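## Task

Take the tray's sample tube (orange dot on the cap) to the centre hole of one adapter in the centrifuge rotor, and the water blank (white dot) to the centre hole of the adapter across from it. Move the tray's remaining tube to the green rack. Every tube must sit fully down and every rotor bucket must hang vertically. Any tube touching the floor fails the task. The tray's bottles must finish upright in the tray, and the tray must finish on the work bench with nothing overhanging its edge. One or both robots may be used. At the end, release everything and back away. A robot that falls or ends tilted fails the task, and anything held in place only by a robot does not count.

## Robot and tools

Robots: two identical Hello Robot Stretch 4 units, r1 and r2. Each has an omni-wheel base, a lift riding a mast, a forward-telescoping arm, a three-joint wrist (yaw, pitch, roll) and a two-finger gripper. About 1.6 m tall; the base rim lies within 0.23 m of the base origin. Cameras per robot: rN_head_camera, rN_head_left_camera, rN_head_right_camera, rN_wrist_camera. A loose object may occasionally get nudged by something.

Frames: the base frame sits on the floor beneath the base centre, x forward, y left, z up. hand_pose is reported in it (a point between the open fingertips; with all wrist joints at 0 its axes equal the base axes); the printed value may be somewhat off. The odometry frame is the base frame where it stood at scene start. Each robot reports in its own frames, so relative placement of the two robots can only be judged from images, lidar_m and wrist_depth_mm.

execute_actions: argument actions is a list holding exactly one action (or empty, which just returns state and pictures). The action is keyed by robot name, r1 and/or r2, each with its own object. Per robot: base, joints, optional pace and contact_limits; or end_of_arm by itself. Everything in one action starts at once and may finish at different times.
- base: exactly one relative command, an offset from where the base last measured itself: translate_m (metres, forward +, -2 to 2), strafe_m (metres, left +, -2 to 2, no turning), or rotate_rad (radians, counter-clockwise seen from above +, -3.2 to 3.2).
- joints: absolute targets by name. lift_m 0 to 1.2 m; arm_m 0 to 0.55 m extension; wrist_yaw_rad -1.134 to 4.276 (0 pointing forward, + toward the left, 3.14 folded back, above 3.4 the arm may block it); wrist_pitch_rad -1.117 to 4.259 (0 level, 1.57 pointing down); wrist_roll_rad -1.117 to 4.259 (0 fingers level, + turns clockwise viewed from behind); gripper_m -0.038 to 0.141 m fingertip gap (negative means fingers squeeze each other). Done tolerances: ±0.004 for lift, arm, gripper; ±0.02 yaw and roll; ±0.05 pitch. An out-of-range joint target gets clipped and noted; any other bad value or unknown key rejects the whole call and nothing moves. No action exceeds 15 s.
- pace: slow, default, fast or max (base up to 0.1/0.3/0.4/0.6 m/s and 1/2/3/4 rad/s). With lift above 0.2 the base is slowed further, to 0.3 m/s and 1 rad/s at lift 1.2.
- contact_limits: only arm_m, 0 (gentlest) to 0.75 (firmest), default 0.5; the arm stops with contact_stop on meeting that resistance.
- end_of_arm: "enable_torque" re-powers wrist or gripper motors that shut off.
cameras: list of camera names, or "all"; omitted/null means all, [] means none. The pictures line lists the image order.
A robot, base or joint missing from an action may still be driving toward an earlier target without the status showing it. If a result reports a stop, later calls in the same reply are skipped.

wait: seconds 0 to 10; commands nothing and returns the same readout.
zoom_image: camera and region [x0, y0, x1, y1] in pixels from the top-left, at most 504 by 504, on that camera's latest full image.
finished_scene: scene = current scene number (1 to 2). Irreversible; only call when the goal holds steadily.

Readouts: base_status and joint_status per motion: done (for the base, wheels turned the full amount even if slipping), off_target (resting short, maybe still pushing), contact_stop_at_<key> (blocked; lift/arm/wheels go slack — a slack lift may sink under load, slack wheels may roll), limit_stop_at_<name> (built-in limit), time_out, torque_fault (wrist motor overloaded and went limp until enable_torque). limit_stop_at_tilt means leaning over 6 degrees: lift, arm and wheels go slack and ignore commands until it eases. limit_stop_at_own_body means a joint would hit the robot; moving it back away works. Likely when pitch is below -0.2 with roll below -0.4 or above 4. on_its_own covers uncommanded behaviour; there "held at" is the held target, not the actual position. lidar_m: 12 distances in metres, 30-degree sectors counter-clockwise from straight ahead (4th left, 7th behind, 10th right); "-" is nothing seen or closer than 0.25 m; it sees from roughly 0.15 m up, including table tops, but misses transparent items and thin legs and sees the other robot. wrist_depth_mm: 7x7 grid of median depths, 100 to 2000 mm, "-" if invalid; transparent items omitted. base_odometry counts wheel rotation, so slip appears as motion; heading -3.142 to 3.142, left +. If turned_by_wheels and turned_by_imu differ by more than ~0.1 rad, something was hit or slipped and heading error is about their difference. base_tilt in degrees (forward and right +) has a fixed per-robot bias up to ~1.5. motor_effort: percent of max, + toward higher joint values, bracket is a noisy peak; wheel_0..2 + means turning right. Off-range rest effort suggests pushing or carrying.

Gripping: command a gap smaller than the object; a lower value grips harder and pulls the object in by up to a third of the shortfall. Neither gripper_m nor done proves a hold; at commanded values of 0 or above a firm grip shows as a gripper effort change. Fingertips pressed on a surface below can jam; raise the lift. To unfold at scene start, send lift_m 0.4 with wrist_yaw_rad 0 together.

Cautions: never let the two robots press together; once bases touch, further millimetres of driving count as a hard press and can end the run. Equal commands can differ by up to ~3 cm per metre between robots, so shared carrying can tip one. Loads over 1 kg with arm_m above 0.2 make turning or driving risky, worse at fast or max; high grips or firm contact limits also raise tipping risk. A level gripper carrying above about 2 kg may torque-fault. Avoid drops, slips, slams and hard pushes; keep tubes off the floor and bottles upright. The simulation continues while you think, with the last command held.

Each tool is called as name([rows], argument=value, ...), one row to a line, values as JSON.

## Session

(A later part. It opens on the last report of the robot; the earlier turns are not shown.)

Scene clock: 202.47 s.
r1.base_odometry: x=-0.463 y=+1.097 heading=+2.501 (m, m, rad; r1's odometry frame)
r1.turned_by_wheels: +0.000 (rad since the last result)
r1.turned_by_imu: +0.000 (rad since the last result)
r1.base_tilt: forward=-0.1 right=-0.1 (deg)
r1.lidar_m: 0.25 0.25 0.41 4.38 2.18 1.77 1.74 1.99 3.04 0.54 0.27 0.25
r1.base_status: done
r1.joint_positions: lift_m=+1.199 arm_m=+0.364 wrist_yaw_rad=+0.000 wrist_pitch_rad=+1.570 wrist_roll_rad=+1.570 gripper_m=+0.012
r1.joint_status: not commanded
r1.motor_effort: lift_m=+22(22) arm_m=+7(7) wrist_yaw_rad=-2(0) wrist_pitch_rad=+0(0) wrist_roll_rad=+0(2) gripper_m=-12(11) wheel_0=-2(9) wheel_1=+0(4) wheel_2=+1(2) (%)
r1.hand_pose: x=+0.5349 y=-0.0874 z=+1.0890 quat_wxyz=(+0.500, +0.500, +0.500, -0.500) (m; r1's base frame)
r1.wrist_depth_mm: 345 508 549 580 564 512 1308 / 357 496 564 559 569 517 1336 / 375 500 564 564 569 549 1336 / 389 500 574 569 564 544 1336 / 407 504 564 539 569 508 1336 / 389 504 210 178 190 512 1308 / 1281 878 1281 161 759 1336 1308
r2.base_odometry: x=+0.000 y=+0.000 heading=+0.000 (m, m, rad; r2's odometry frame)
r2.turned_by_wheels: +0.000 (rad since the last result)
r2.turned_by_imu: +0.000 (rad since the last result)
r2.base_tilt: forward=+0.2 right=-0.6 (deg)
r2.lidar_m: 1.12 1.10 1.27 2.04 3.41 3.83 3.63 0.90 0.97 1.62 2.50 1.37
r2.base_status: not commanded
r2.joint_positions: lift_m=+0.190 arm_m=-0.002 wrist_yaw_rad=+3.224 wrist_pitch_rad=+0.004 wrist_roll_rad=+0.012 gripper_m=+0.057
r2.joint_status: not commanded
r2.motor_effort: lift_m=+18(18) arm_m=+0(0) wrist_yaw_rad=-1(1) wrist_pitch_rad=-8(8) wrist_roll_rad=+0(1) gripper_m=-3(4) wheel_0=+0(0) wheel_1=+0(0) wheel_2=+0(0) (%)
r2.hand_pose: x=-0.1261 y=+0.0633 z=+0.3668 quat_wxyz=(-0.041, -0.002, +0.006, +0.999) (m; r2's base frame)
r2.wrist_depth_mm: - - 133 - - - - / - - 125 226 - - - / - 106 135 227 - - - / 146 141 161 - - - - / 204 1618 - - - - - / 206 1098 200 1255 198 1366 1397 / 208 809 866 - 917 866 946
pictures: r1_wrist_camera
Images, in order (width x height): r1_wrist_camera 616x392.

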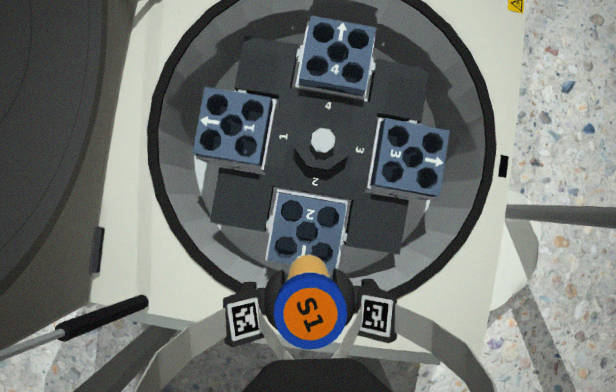

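execute_actions([
  {"r1":{"joints":{"lift_m":1.0}}},
], cameras=["r1_wrist_camera"])

Scene clock: 209.17 s.
r1.base_odometry: x=-0.463 y=+1.097 heading=+2.501 (m, m, rad; r1's odometry frame)
r1.turned_by_wheels: +0.000 (rad since the last result)
r1.turned_by_imu: +0.001 (rad since the last result)
r1.base_tilt: forward=-0.3 right=-0.2 (deg)
r1.lidar_m: 0.25 0.25 0.42 4.40 2.17 1.77 1.76 1.98 3.04 0.54 0.27 0.25
r1.base_status: not commanded
r1.joint_positions: lift_m=+1.000 arm_m=+0.364 wrist_yaw_rad=+0.000 wrist_pitch_rad=+1.570 wrist_roll_rad=+1.570 gripper_m=+0.012
r1.joint_status: all done
r1.motor_effort: lift_m=+19(21) arm_m=+7(7) wrist_yaw_rad=+0(0) wrist_pitch_rad=-1(0) wrist_roll_rad=-1(1) gripper_m=-8(11) wheel_0=-2(2) wheel_1=-1(1) wheel_2=+1(1) (%)
r1.hand_pose: x=+0.5349 y=-0.0874 z=+0.8899 quat_wxyz=(+0.500, +0.500, +0.500, -0.500) (m; r1's base frame)
r1.wrist_depth_mm: 304 349 368 368 375 375 345 / 303 353 351 370 373 375 364 / 304 382 368 366 368 347 368 / 303 366 368 370 368 377 353 / 301 329 415 342 370 382 314 / 301 306 210 177 190 324 312 / 303 303 300 161 307 309 310
r2.base_odometry: x=+0.000 y=+0.000 heading=+0.000 (m, m, rad; r2's odometry frame)
r2.turned_by_wheels: +0.000 (rad since the last result)
r2.turned_by_imu: -0.001 (rad since the last result)
r2.base_tilt: forward=+0.1 right=-0.6 (deg)
r2.lidar_m: 1.12 1.10 1.25 2.04 3.40 3.84 3.64 0.91 1.03 1.62 2.52 1.36
r2.base_status: not commanded
r2.joint_positions: lift_m=+0.190 arm_m=-0.002 wrist_yaw_rad=+3.224 wrist_pitch_rad=+0.004 wrist_roll_rad=+0.012 gripper_m=+0.057
r2.joint_status: not commanded
r2.motor_effort: lift_m=+18(18) arm_m=+0(0) wrist_yaw_rad=+0(0) wrist_pitch_rad=-7(9) wrist_roll_rad=+0(0) gripper_m=-5(4) wheel_0=+0(0) wheel_1=+0(0) wheel_2=+0(0) (%)
r2.hand_pose: x=-0.1261 y=+0.0633 z=+0.3668 quat_wxyz=(-0.041, -0.002, +0.006, +0.999) (m; r2's base frame)
r2.wrist_depth_mm: - - 133 - - - - / - - 125 226 - - - / - 106 135 228 - - - / 146 140 161 - - - - / 204 1618 - - - - - / 206 1118 200 1281 198 1366 1430 / 208 809 878 - 917 866 960
pictures: r1_wrist_camera
Images, in order (width x height): r1_wrist_camera 616x392.

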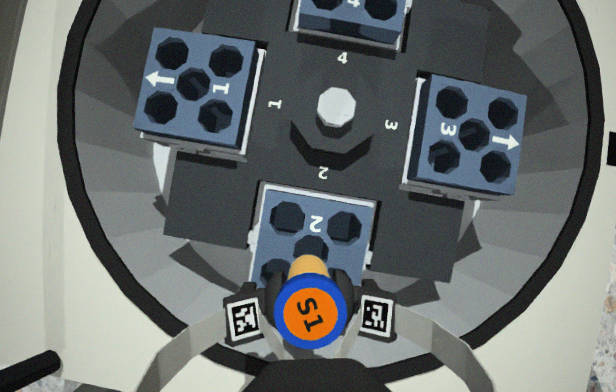

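zoom_image(camera="r1_wrist_camera", region=[230, 170, 400, 320])

Region (230, 170, 400, 320) of r1_wrist_camera's 616x392 image, scaled by 2.965; it fills the top 445 rows of this view, and the rest is white.

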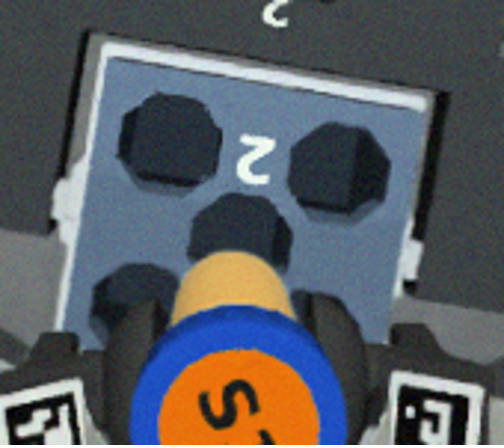

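execute_actions([
  {"r1":{"base":{"strafe_m":-0.008},"pace":"slow"}},
], cameras=[])

execute_actions([
  {"r1":{"joints":{"lift_m":0.94},"pace":"slow"}},
], cameras=["r1_wrist_camera"])

Scene clock: 228.70 s.
r1.base_odometry: x=-0.458 y=+1.103 heading=+2.501 (m, m, rad; r1's odometry frame)
r1.turned_by_wheels: +0.000 (rad since the last result)
r1.turned_by_imu: +0.001 (rad since the last result)
r1.base_tilt: forward=-0.2 right=-0.2 (deg)
r1.lidar_m: 0.25 0.25 0.43 4.38 2.19 1.78 1.75 1.97 3.06 0.53 0.27 0.25
r1.base_status: done
r1.joint_positions: lift_m=+1.000 arm_m=+0.364 wrist_yaw_rad=+0.000 wrist_pitch_rad=+1.570 wrist_roll_rad=+1.570 gripper_m=+0.012
r1.joint_status: not commanded
r1.motor_effort: lift_m=+18(19) arm_m=+7(7) wrist_yaw_rad=-1(0) wrist_pitch_rad=-1(0) wrist_roll_rad=-1(0) gripper_m=-9(12) wheel_0=+1(5) wheel_1=+0(4) wheel_2=+0(1) (%)
r1.hand_pose: x=+0.5349 y=-0.0874 z=+0.8899 quat_wxyz=(+0.500, +0.500, +0.500, -0.500) (m; r1's base frame)
r1.wrist_depth_mm: 304 349 368 370 373 377 342 / 303 355 349 373 373 370 364 / 301 384 368 351 373 347 370 / 301 379 368 368 373 373 353 / 300 338 368 342 370 389 320 / 303 303 211 178 190 336 310 / 301 303 301 161 314 306 310
r2.base_odometry: x=+0.000 y=+0.000 heading=+0.000 (m, m, rad; r2's odometry frame)
r2.turned_by_wheels: +0.000 (rad since the last result)
r2.turned_by_imu: +0.000 (rad since the last result)
r2.base_tilt: forward=+0.3 right=-0.5 (deg)
r2.lidar_m: 1.10 1.11 1.27 2.04 3.42 3.82 3.64 0.92 1.02 1.63 2.51 1.34
r2.base_status: not commanded
r2.joint_positions: lift_m=+0.190 arm_m=-0.002 wrist_yaw_rad=+3.224 wrist_pitch_rad=+0.004 wrist_roll_rad=+0.012 gripper_m=+0.057
r2.joint_status: not commanded
r2.motor_effort: lift_m=+18(18) arm_m=+0(0) wrist_yaw_rad=+0(1) wrist_pitch_rad=-9(8) wrist_roll_rad=+1(2) gripper_m=-4(6) wheel_0=+0(0) wheel_1=+0(0) wheel_2=+0(0) (%)
r2.hand_pose: x=-0.1261 y=+0.0633 z=+0.3668 quat_wxyz=(-0.041, -0.002, +0.006, +0.999) (m; r2's base frame)
r2.wrist_depth_mm: - - 133 - - - - / - - 125 227 - - - / - 106 135 227 - - - / 146 140 161 - - - - / 204 1618 - - - - - / 205 1118 200 1255 198 1336 1430 / 208 798 878 - 917 866 960
pictures: none
No camera images: the call's "cameras" was empty. Leave "cameras" out to get every camera's image.

Scene clock: 230.07 s.
r1.base_odometry: x=-0.458 y=+1.103 heading=+2.501 (m, m, rad; r1's odometry frame)
r1.turned_by_wheels: +0.000 (rad since the last result)
r1.turned_by_imu: +0.000 (rad since the last result)
r1.base_tilt: forward=-0.1 right=-0.2 (deg)
r1.lidar_m: 0.25 0.25 0.42 4.40 2.21 1.77 1.76 1.96 3.08 0.53 0.27 0.25
r1.base_status: not commanded
r1.joint_positions: lift_m=+0.940 arm_m=+0.364 wrist_yaw_rad=+0.000 wrist_pitch_rad=+1.570 wrist_roll_rad=+1.570 gripper_m=+0.012
r1.joint_status: all done
r1.motor_effort: lift_m=+18(18) arm_m=+7(7) wrist_yaw_rad=-1(2) wrist_pitch_rad=+0(0) wrist_roll_rad=-1(1) gripper_m=-13(11) wheel_0=+1(1) wheel_1=+0(0) wheel_2=+0(0) (%)
r1.hand_pose: x=+0.5349 y=-0.0874 z=+0.8299 quat_wxyz=(+0.500, +0.500, +0.500, -0.500) (m; r1's base frame)
r1.wrist_depth_mm: 268 297 286 309 310 314 343 / 276 287 294 291 310 291 320 / 276 330 307 307 310 290 287 / 265 332 309 310 309 309 327 / 242 307 307 281 309 312 320 / 242 278 211 178 190 322 276 / 243 241 274 161 307 247 246
r2.base_odometry: x=+0.000 y=+0.000 heading=+0.000 (m, m, rad; r2's odometry frame)
r2.turned_by_wheels: +0.000 (rad since the last result)
r2.turned_by_imu: +0.000 (rad since the last result)
r2.base_tilt: forward=+0.2 right=-0.7 (deg)
r2.lidar_m: 1.12 1.10 1.26 2.03 3.41 3.84 3.65 0.90 1.01 1.64 2.50 1.36
r2.base_status: not commanded
r2.joint_positions: lift_m=+0.190 arm_m=-0.002 wrist_yaw_rad=+3.224 wrist_pitch_rad=+0.004 wrist_roll_rad=+0.012 gripper_m=+0.057
r2.joint_status: not commanded
r2.motor_effort: lift_m=+18(18) arm_m=+0(0) wrist_yaw_rad=+0(1) wrist_pitch_rad=-8(8) wrist_roll_rad=-1(0) gripper_m=-2(4) wheel_0=+0(0) wheel_1=+0(0) wheel_2=+0(0) (%)
r2.hand_pose: x=-0.1261 y=+0.0633 z=+0.3668 quat_wxyz=(-0.041, -0.002, +0.006, +0.999) (m; r2's base frame)
r2.wrist_depth_mm: - - 133 - - - - / - - 125 226 - - - / - 106 135 227 - - - / 146 140 160 - - - - / 204 1661 - - - - - / 206 1138 200 1255 198 1366 1397 / 208 788 878 - 904 866 960
pictures: r1_wrist_camera
Images, in order (width x height): r1_wrist_camera 616x392.

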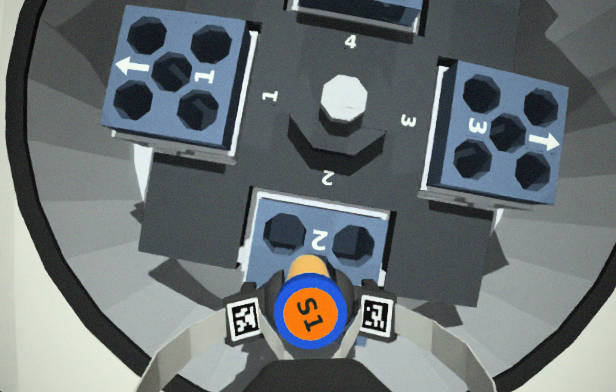

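execute_actions([
  {"r1":{"joints":{"lift_m":0.885},"pace":"slow"}},
], cameras=[])

Scene clock: 236.93 s.
r1.base_odometry: x=-0.458 y=+1.103 heading=+2.501 (m, m, rad; r1's odometry frame)
r1.turned_by_wheels: +0.000 (rad since the last result)
r1.turned_by_imu: +0.002 (rad since the last result)
r1.base_tilt: forward=-0.2 right=-0.2 (deg)
r1.lidar_m: 0.25 0.25 0.41 4.39 2.19 1.77 1.75 1.98 3.06 0.53 0.27 0.25
r1.base_status: not commanded
r1.joint_positions: lift_m=+0.886 arm_m=+0.364 wrist_yaw_rad=+0.000 wrist_pitch_rad=+1.569 wrist_roll_rad=+1.570 gripper_m=+0.012
r1.joint_status: all done
r1.motor_effort: lift_m=+5(18) arm_m=+7(7) wrist_yaw_rad=-2(1) wrist_pitch_rad=+2(7) wrist_roll_rad=+0(1) gripper_m=-5(10) wheel_0=+2(2) wheel_1=+0(0) wheel_2=+2(2) (%)
r1.hand_pose: x=+0.5352 y=-0.0874 z=+0.7760 quat_wxyz=(+0.501, +0.500, +0.500, -0.499) (m; r1's base frame)
r1.wrist_depth_mm: 264 234 234 262 263 263 263 / 255 233 262 242 243 262 235 / 271 265 260 262 262 247 249 / 257 259 262 260 262 262 235 / 231 281 262 234 263 262 327 / 203 268 211 175 189 260 279 / 195 202 254 156 301 254 -
r2.base_odometry: x=+0.000 y=+0.000 heading=+0.000 (m, m, rad; r2's odometry frame)
r2.turned_by_wheels: +0.000 (rad since the last result)
r2.turned_by_imu: +0.000 (rad since the last result)
r2.base_tilt: forward=+0.2 right=-0.7 (deg)
r2.lidar_m: 1.11 1.11 1.26 2.04 3.41 3.82 3.65 0.91 0.99 1.64 2.50 1.35
r2.base_status: not commanded
r2.joint_positions: lift_m=+0.190 arm_m=-0.002 wrist_yaw_rad=+3.224 wrist_pitch_rad=+0.004 wrist_roll_rad=+0.012 gripper_m=+0.057
r2.joint_status: not commanded
r2.motor_effort: lift_m=+18(18) arm_m=+0(0) wrist_yaw_rad=-2(0) wrist_pitch_rad=-8(8) wrist_roll_rad=-2(0) gripper_m=+1(3) wheel_0=+0(0) wheel_1=+0(0) wheel_2=+0(0) (%)
r2.hand_pose: x=-0.1261 y=+0.0633 z=+0.3668 quat_wxyz=(-0.041, -0.002, +0.006, +0.999) (m; r2's base frame)
r2.wrist_depth_mm: - - 133 - - - - / - - 125 226 - - - / - 106 135 227 - - - / 146 140 161 - - - - / 203 1618 - - - - - / 205 1118 200 1281 198 1336 1397 / 208 809 878 - 917 866 960
pictures: none
No camera images: the call's "cameras" was empty. Leave "cameras" out to get every camera's image.

Bottomed out. Release and rise.

execute_actions([
  {"r1":{"joints":{"gripper_m":0.07,"lift_m":0.895}}},
], cameras=[])

execute_actions([
  {"r1":{"joints":{"lift_m":1.2}}},
], cameras=["r1_wrist_camera"])

Scene clock: 241.63 s.
r1.base_odometry: x=-0.458 y=+1.103 heading=+2.501 (m, m, rad; r1's odometry frame)
r1.turned_by_wheels: +0.000 (rad since the last result)
r1.turned_by_imu: +0.001 (rad since the last result)
r1.base_tilt: forward=-0.1 right=-0.2 (deg)
r1.lidar_m: 0.25 0.25 0.41 4.38 2.18 1.77 1.76 1.98 3.05 0.53 0.27 0.25
r1.base_status: not commanded
r1.joint_positions: lift_m=+0.895 arm_m=+0.364 wrist_yaw_rad=+0.000 wrist_pitch_rad=+1.570 wrist_roll_rad=+1.570 gripper_m=+0.070
r1.joint_status: all done
r1.motor_effort: lift_m=+18(18) arm_m=+7(7) wrist_yaw_rad=-1(1) wrist_pitch_rad=+0(6) wrist_roll_rad=+0(0) gripper_m=+0(6) wheel_0=+2(2) wheel_1=+0(0) wheel_2=+2(2) (%)
r1.hand_pose: x=+0.5351 y=-0.0874 z=+0.7849 quat_wxyz=(+0.501, +0.500, +0.500, -0.499) (m; r1's base frame)
r1.wrist_depth_mm: 266 239 247 266 267 270 270 / 260 238 265 246 248 259 242 / 274 267 266 267 266 248 253 / 262 264 265 264 268 268 247 / 236 277 265 239 267 267 322 / 206 273 238 179 196 270 276 / 198 219 246 153 291 256 -
r2.base_odometry: x=+0.000 y=+0.000 heading=+0.000 (m, m, rad; r2's odometry frame)
r2.turned_by_wheels: +0.000 (rad since the last result)
r2.turned_by_imu: +0.000 (rad since the last result)
r2.base_tilt: forward=+0.2 right=-0.9 (deg)
r2.lidar_m: 1.12 1.12 1.28 2.04 3.40 3.83 3.65 0.91 1.03 1.62 2.51 1.37
r2.base_status: not commanded
r2.joint_positions: lift_m=+0.190 arm_m=-0.002 wrist_yaw_rad=+3.224 wrist_pitch_rad=+0.004 wrist_roll_rad=+0.012 gripper_m=+0.057
r2.joint_status: not commanded
r2.motor_effort: lift_m=+18(18) arm_m=+0(0) wrist_yaw_rad=-2(1) wrist_pitch_rad=-8(8) wrist_roll_rad=+1(1) gripper_m=+0(2) wheel_0=+0(0) wheel_1=+0(0) wheel_2=+0(0) (%)
r2.hand_pose: x=-0.1261 y=+0.0633 z=+0.3668 quat_wxyz=(-0.041, -0.002, +0.006, +0.999) (m; r2's base frame)
r2.wrist_depth_mm: - - 133 - - - - / - - 125 226 - - - / - 106 135 228 - - - / 147 141 161 - - - - / 204 1576 - - - - - / 206 1118 200 1255 198 1366 1430 / 207 809 866 - 931 866 960
pictures: none
No camera images: the call's "cameras" was empty. Leave "cameras" out to get every camera's image.

Scene clock: 243.93 s.
r1.base_odometry: x=-0.458 y=+1.103 heading=+2.501 (m, m, rad; r1's odometry frame)
r1.turned_by_wheels: +0.000 (rad since the last result)
r1.turned_by_imu: +0.001 (rad since the last result)
r1.base_tilt: forward=-0.2 right=-0.2 (deg)
r1.lidar_m: 0.25 0.25 0.42 4.38 2.19 1.78 1.76 1.99 3.05 0.53 0.27 0.25
r1.base_status: not commanded
r1.joint_positions: lift_m=+1.199 arm_m=+0.364 wrist_yaw_rad=+0.000 wrist_pitch_rad=+1.570 wrist_roll_rad=+1.570 gripper_m=+0.070
r1.joint_status: all done
r1.motor_effort: lift_m=+23(24) arm_m=+7(7) wrist_yaw_rad=+0(0) wrist_pitch_rad=-2(3) wrist_roll_rad=+0(0) gripper_m=-4(1) wheel_0=+2(2) wheel_1=+0(0) wheel_2=+1(2) (%)
r1.hand_pose: x=+0.5349 y=-0.0874 z=+1.0889 quat_wxyz=(+0.500, +0.500, +0.500, -0.500) (m; r1's base frame)
r1.wrist_depth_mm: 347 504 535 585 574 517 1336 / 355 500 574 569 564 508 1336 / 370 504 564 564 569 544 1336 / 387 504 564 569 574 549 1308 / 399 504 564 559 574 512 1336 / 407 504 211 508 198 508 1336 / 1255 960 1336 145 512 1281 1308
r2.base_odometry: x=+0.000 y=+0.000 heading=+0.000 (m, m, rad; r2's odometry frame)
r2.turned_by_wheels: +0.000 (rad since the last result)
r2.turned_by_imu: +0.000 (rad since the last result)
r2.base_tilt: forward=+0.1 right=-0.6 (deg)
r2.lidar_m: 1.11 1.11 1.26 2.03 3.42 3.84 3.63 0.92 1.01 1.65 2.52 1.34
r2.base_status: not commanded
r2.joint_positions: lift_m=+0.190 arm_m=-0.002 wrist_yaw_rad=+3.224 wrist_pitch_rad=+0.004 wrist_roll_rad=+0.012 gripper_m=+0.057
r2.joint_status: not commanded
r2.motor_effort: lift_m=+18(18) arm_m=+0(0) wrist_yaw_rad=-1(0) wrist_pitch_rad=-8(8) wrist_roll_rad=+0(1) gripper_m=-4(4) wheel_0=+0(0) wheel_1=+0(0) wheel_2=+0(0) (%)
r2.hand_pose: x=-0.1261 y=+0.0633 z=+0.3668 quat_wxyz=(-0.041, -0.002, +0.006, +0.999) (m; r2's base frame)
r2.wrist_depth_mm: - - 133 - - - - / - - 125 226 - - - / - 106 135 228 - - - / 146 140 160 - - - - / 203 1618 - - - - - / 205 1118 200 1255 199 1366 1397 / 208 809 878 - 917 854 946
pictures: r1_wrist_camera
Images, in order (width x height): r1_wrist_camera 616x392.

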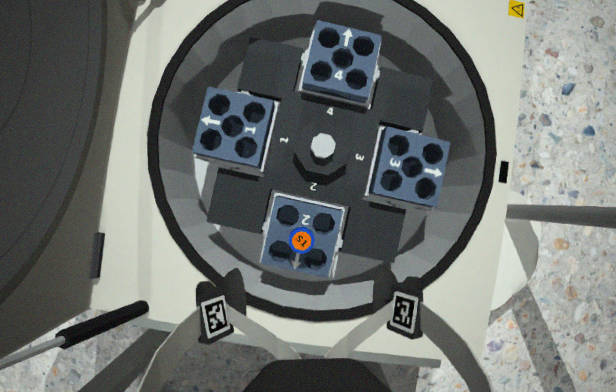

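execute_actions([
  {"r1":{"base":{"strafe_m":1.018},"joints":{"arm_m":0.404,"lift_m":1.12}}},
], cameras=[])

execute_actions([
  {"r1":{"base":{"translate_m":0.15},"joints":{"lift_m":1.02}}},
], cameras=["r1_wrist_camera"])

Scene clock: 255.20 s.
r1.base_odometry: x=-1.067 y=+0.287 heading=+2.501 (m, m, rad; r1's odometry frame)
r1.turned_by_wheels: +0.000 (rad since the last result)
r1.turned_by_imu: +0.001 (rad since the last result)
r1.base_tilt: forward=-0.2 right=-0.1 (deg)
r1.lidar_m: 0.37 0.40 0.65 4.01 1.97 1.62 1.60 1.76 2.79 0.93 0.48 0.37
r1.base_status: done
r1.joint_positions: lift_m=+1.120 arm_m=+0.403 wrist_yaw_rad=+0.000 wrist_pitch_rad=+1.570 wrist_roll_rad=+1.570 gripper_m=+0.070
r1.joint_status: all done
r1.motor_effort: lift_m=+19(22) arm_m=+7(5) wrist_yaw_rad=-2(0) wrist_pitch_rad=+0(2) wrist_roll_rad=-1(0) gripper_m=+1(1) wheel_0=+1(11) wheel_1=-2(9) wheel_2=+1(1) (%)
r1.hand_pose: x=+0.5739 y=-0.0874 z=+1.0099 quat_wxyz=(+0.500, +0.500, +0.500, -0.500) (m; r1's base frame)
r1.wrist_depth_mm: 469 466 473 473 477 477 1229 / 462 466 466 469 477 477 1255 / 469 469 469 469 473 1229 1205 / 462 466 469 469 473 1025 1255 / 462 404 469 404 477 1008 1008 / 462 433 211 442 198 1008 1255 / 462 413 469 145 473 1229 1255
r2.base_odometry: x=+0.000 y=+0.000 heading=+0.000 (m, m, rad; r2's odometry frame)
r2.turned_by_wheels: +0.000 (rad since the last result)
r2.turned_by_imu: -0.001 (rad since the last result)
r2.base_tilt: forward=+0.0 right=-0.6 (deg)
r2.lidar_m: 1.12 1.10 1.26 2.07 3.41 3.86 3.65 0.92 1.02 1.62 2.52 1.35
r2.base_status: not commanded
r2.joint_positions: lift_m=+0.190 arm_m=-0.002 wrist_yaw_rad=+3.224 wrist_pitch_rad=+0.004 wrist_roll_rad=+0.012 gripper_m=+0.057
r2.joint_status: not commanded
r2.motor_effort: lift_m=+18(18) arm_m=-1(0) wrist_yaw_rad=+0(2) wrist_pitch_rad=-9(9) wrist_roll_rad=-1(1) gripper_m=-2(5) wheel_0=+0(0) wheel_1=+0(0) wheel_2=+0(0) (%)
r2.hand_pose: x=-0.1261 y=+0.0633 z=+0.3668 quat_wxyz=(-0.041, -0.002, +0.006, +0.999) (m; r2's base frame)
r2.wrist_depth_mm: - - 133 - - - - / - - 125 227 - - - / - 106 135 227 - - - / 146 141 160 - - - - / 204 1618 - - - - - / 206 1118 200 1281 199 1336 1397 / 208 809 878 - 917 866 946
pictures: none
No camera images: the call's "cameras" was empty. Leave "cameras" out to get every camera's image.

Scene clock: 257.03 s.
r1.base_odometry: x=-1.187 y=+0.376 heading=+2.501 (m, m, rad; r1's odometry frame)
r1.turned_by_wheels: +0.000 (rad since the last result)
r1.turned_by_imu: +0.000 (rad since the last result)
r1.base_tilt: forward=-0.3 right=+0.1 (deg)
r1.lidar_m: 0.25 0.25 0.39 4.36 2.16 1.77 1.74 1.96 3.03 0.60 0.29 0.25
r1.base_status: done
r1.joint_positions: lift_m=+1.022 arm_m=+0.403 wrist_yaw_rad=+0.001 wrist_pitch_rad=+1.570 wrist_roll_rad=+1.570 gripper_m=+0.070
r1.joint_status: lift_m contact_stop (moved -0.098 of -0.100)
r1.on_its_own: lift_m is slack since a contact_stop
r1.motor_effort: lift_m=+20(21) arm_m=+5(7) wrist_yaw_rad=-2(7) wrist_pitch_rad=+0(44) wrist_roll_rad=+0(1) gripper_m=+0(5) wheel_0=+1(6) wheel_1=+0(5) wheel_2=-1(9) (%)
r1.hand_pose: x=+0.5743 y=-0.0874 z=+0.9122 quat_wxyz=(+0.501, +0.500, +0.500, -0.499) (m; r1's base frame)
r1.wrist_depth_mm: 373 373 370 377 375 379 379 / 373 373 373 375 375 377 377 / 370 368 373 370 375 377 382 / 370 368 368 375 375 377 382 / 366 370 309 373 373 373 379 / 342 366 211 289 198 300 379 / 347 366 309 144 373 312 379
r2.base_odometry: x=+0.000 y=+0.000 heading=+0.000 (m, m, rad; r2's odometry frame)
r2.turned_by_wheels: +0.000 (rad since the last result)
r2.turned_by_imu: +0.000 (rad since the last result)
r2.base_tilt: forward=+0.2 right=-0.6 (deg)
r2.lidar_m: 1.12 1.11 1.27 2.04 3.43 3.85 3.65 0.91 1.02 1.64 2.50 1.34
r2.base_status: not commanded
r2.joint_positions: lift_m=+0.190 arm_m=-0.002 wrist_yaw_rad=+3.224 wrist_pitch_rad=+0.004 wrist_roll_rad=+0.012 gripper_m=+0.057
r2.joint_status: not commanded
r2.motor_effort: lift_m=+18(18) arm_m=+0(0) wrist_yaw_rad=-2(1) wrist_pitch_rad=-9(8) wrist_roll_rad=+1(1) gripper_m=-4(1) wheel_0=+0(0) wheel_1=+0(0) wheel_2=+0(0) (%)
r2.hand_pose: x=-0.1261 y=+0.0633 z=+0.3668 quat_wxyz=(-0.041, -0.002, +0.006, +0.999) (m; r2's base frame)
r2.wrist_depth_mm: - - 133 - - - - / - - 125 227 - - - / - 106 135 227 - - - / 146 140 160 - - - - / 203 1618 - - - - - / 206 1118 200 1255 199 1366 1397 / 208 820 866 - 904 866 960
pictures: r1_wrist_camera
Images, in order (width x height): r1_wrist_camera 616x392.

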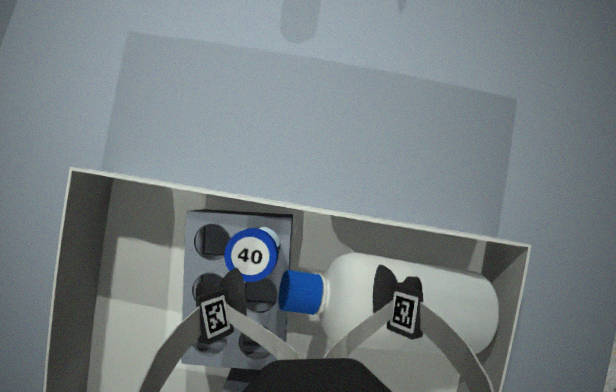

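execute_actions([
  {"r1":{"joints":{"lift_m":1.15}}},
], cameras=["r1_wrist_camera","r1_head_camera"])

Scene clock: 268.10 s.
r1.base_odometry: x=-1.187 y=+0.376 heading=+2.501 (m, m, rad; r1's odometry frame)
r1.turned_by_wheels: +0.000 (rad since the last result)
r1.turned_by_imu: +0.002 (rad since the last result)
r1.base_tilt: forward=-0.2 right=+0.0 (deg)
r1.lidar_m: 0.25 0.25 0.39 4.36 2.15 1.76 1.75 1.93 3.05 0.61 0.28 0.25
r1.base_status: not commanded
r1.joint_positions: lift_m=+1.150 arm_m=+0.403 wrist_yaw_rad=+0.001 wrist_pitch_rad=+1.570 wrist_roll_rad=+1.570 gripper_m=+0.070
r1.joint_status: all done
r1.motor_effort: lift_m=+23(25) arm_m=+5(5) wrist_yaw_rad=-2(1) wrist_pitch_rad=+1(1) wrist_roll_rad=+0(1) gripper_m=-3(4) wheel_0=+1(1) wheel_1=+0(0) wheel_2=-1(1) (%)
r1.hand_pose: x=+0.5743 y=-0.0874 z=+1.0395 quat_wxyz=(+0.501, +0.500, +0.500, -0.499) (m; r1's base frame)
r1.wrist_depth_mm: 492 496 500 500 504 508 512 / 500 504 504 500 508 504 512 / 496 496 500 500 500 504 504 / 500 500 500 504 500 504 508 / 496 492 496 415 418 504 1060 / 492 496 211 504 198 504 1281 / 492 462 492 144 496 504 1281
r2.base_odometry: x=+0.000 y=+0.000 heading=+0.000 (m, m, rad; r2's odometry frame)
r2.turned_by_wheels: +0.000 (rad since the last result)
r2.turned_by_imu: -0.001 (rad since the last result)
r2.base_tilt: forward=+0.2 right=-0.6 (deg)
r2.lidar_m: 1.10 1.09 1.26 2.03 3.41 3.87 3.64 0.92 1.01 1.62 2.54 1.33
r2.base_status: not commanded
r2.joint_positions: lift_m=+0.190 arm_m=-0.002 wrist_yaw_rad=+3.224 wrist_pitch_rad=+0.004 wrist_roll_rad=+0.012 gripper_m=+0.057
r2.joint_status: not commanded
r2.motor_effort: lift_m=+18(18) arm_m=+0(0) wrist_yaw_rad=+0(0) wrist_pitch_rad=-8(8) wrist_roll_rad=-2(0) gripper_m=-6(1) wheel_0=+0(0) wheel_1=+0(0) wheel_2=+0(0) (%)
r2.hand_pose: x=-0.1261 y=+0.0633 z=+0.3668 quat_wxyz=(-0.041, -0.002, +0.006, +0.999) (m; r2's base frame)
r2.wrist_depth_mm: - - 133 - - - - / - - 125 226 - - - / - 106 135 227 - - - / 146 140 161 - - - - / 203 1661 - - - - - / 206 1098 199 1255 199 1366 1430 / 208 798 866 - 917 866 960
pictures: r1_head_camera, r1_wrist_camera
Images, in order (width x height): r1_head_camera 420x560, r1_wrist_camera 616x392.

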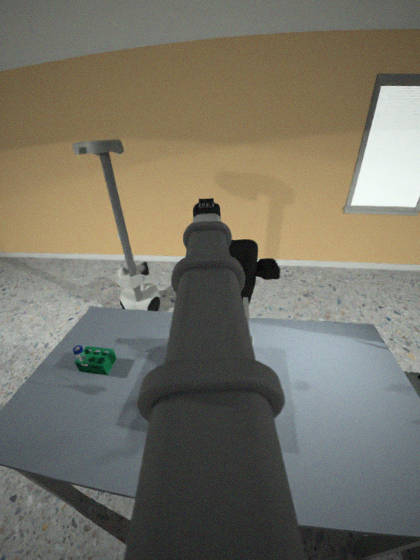

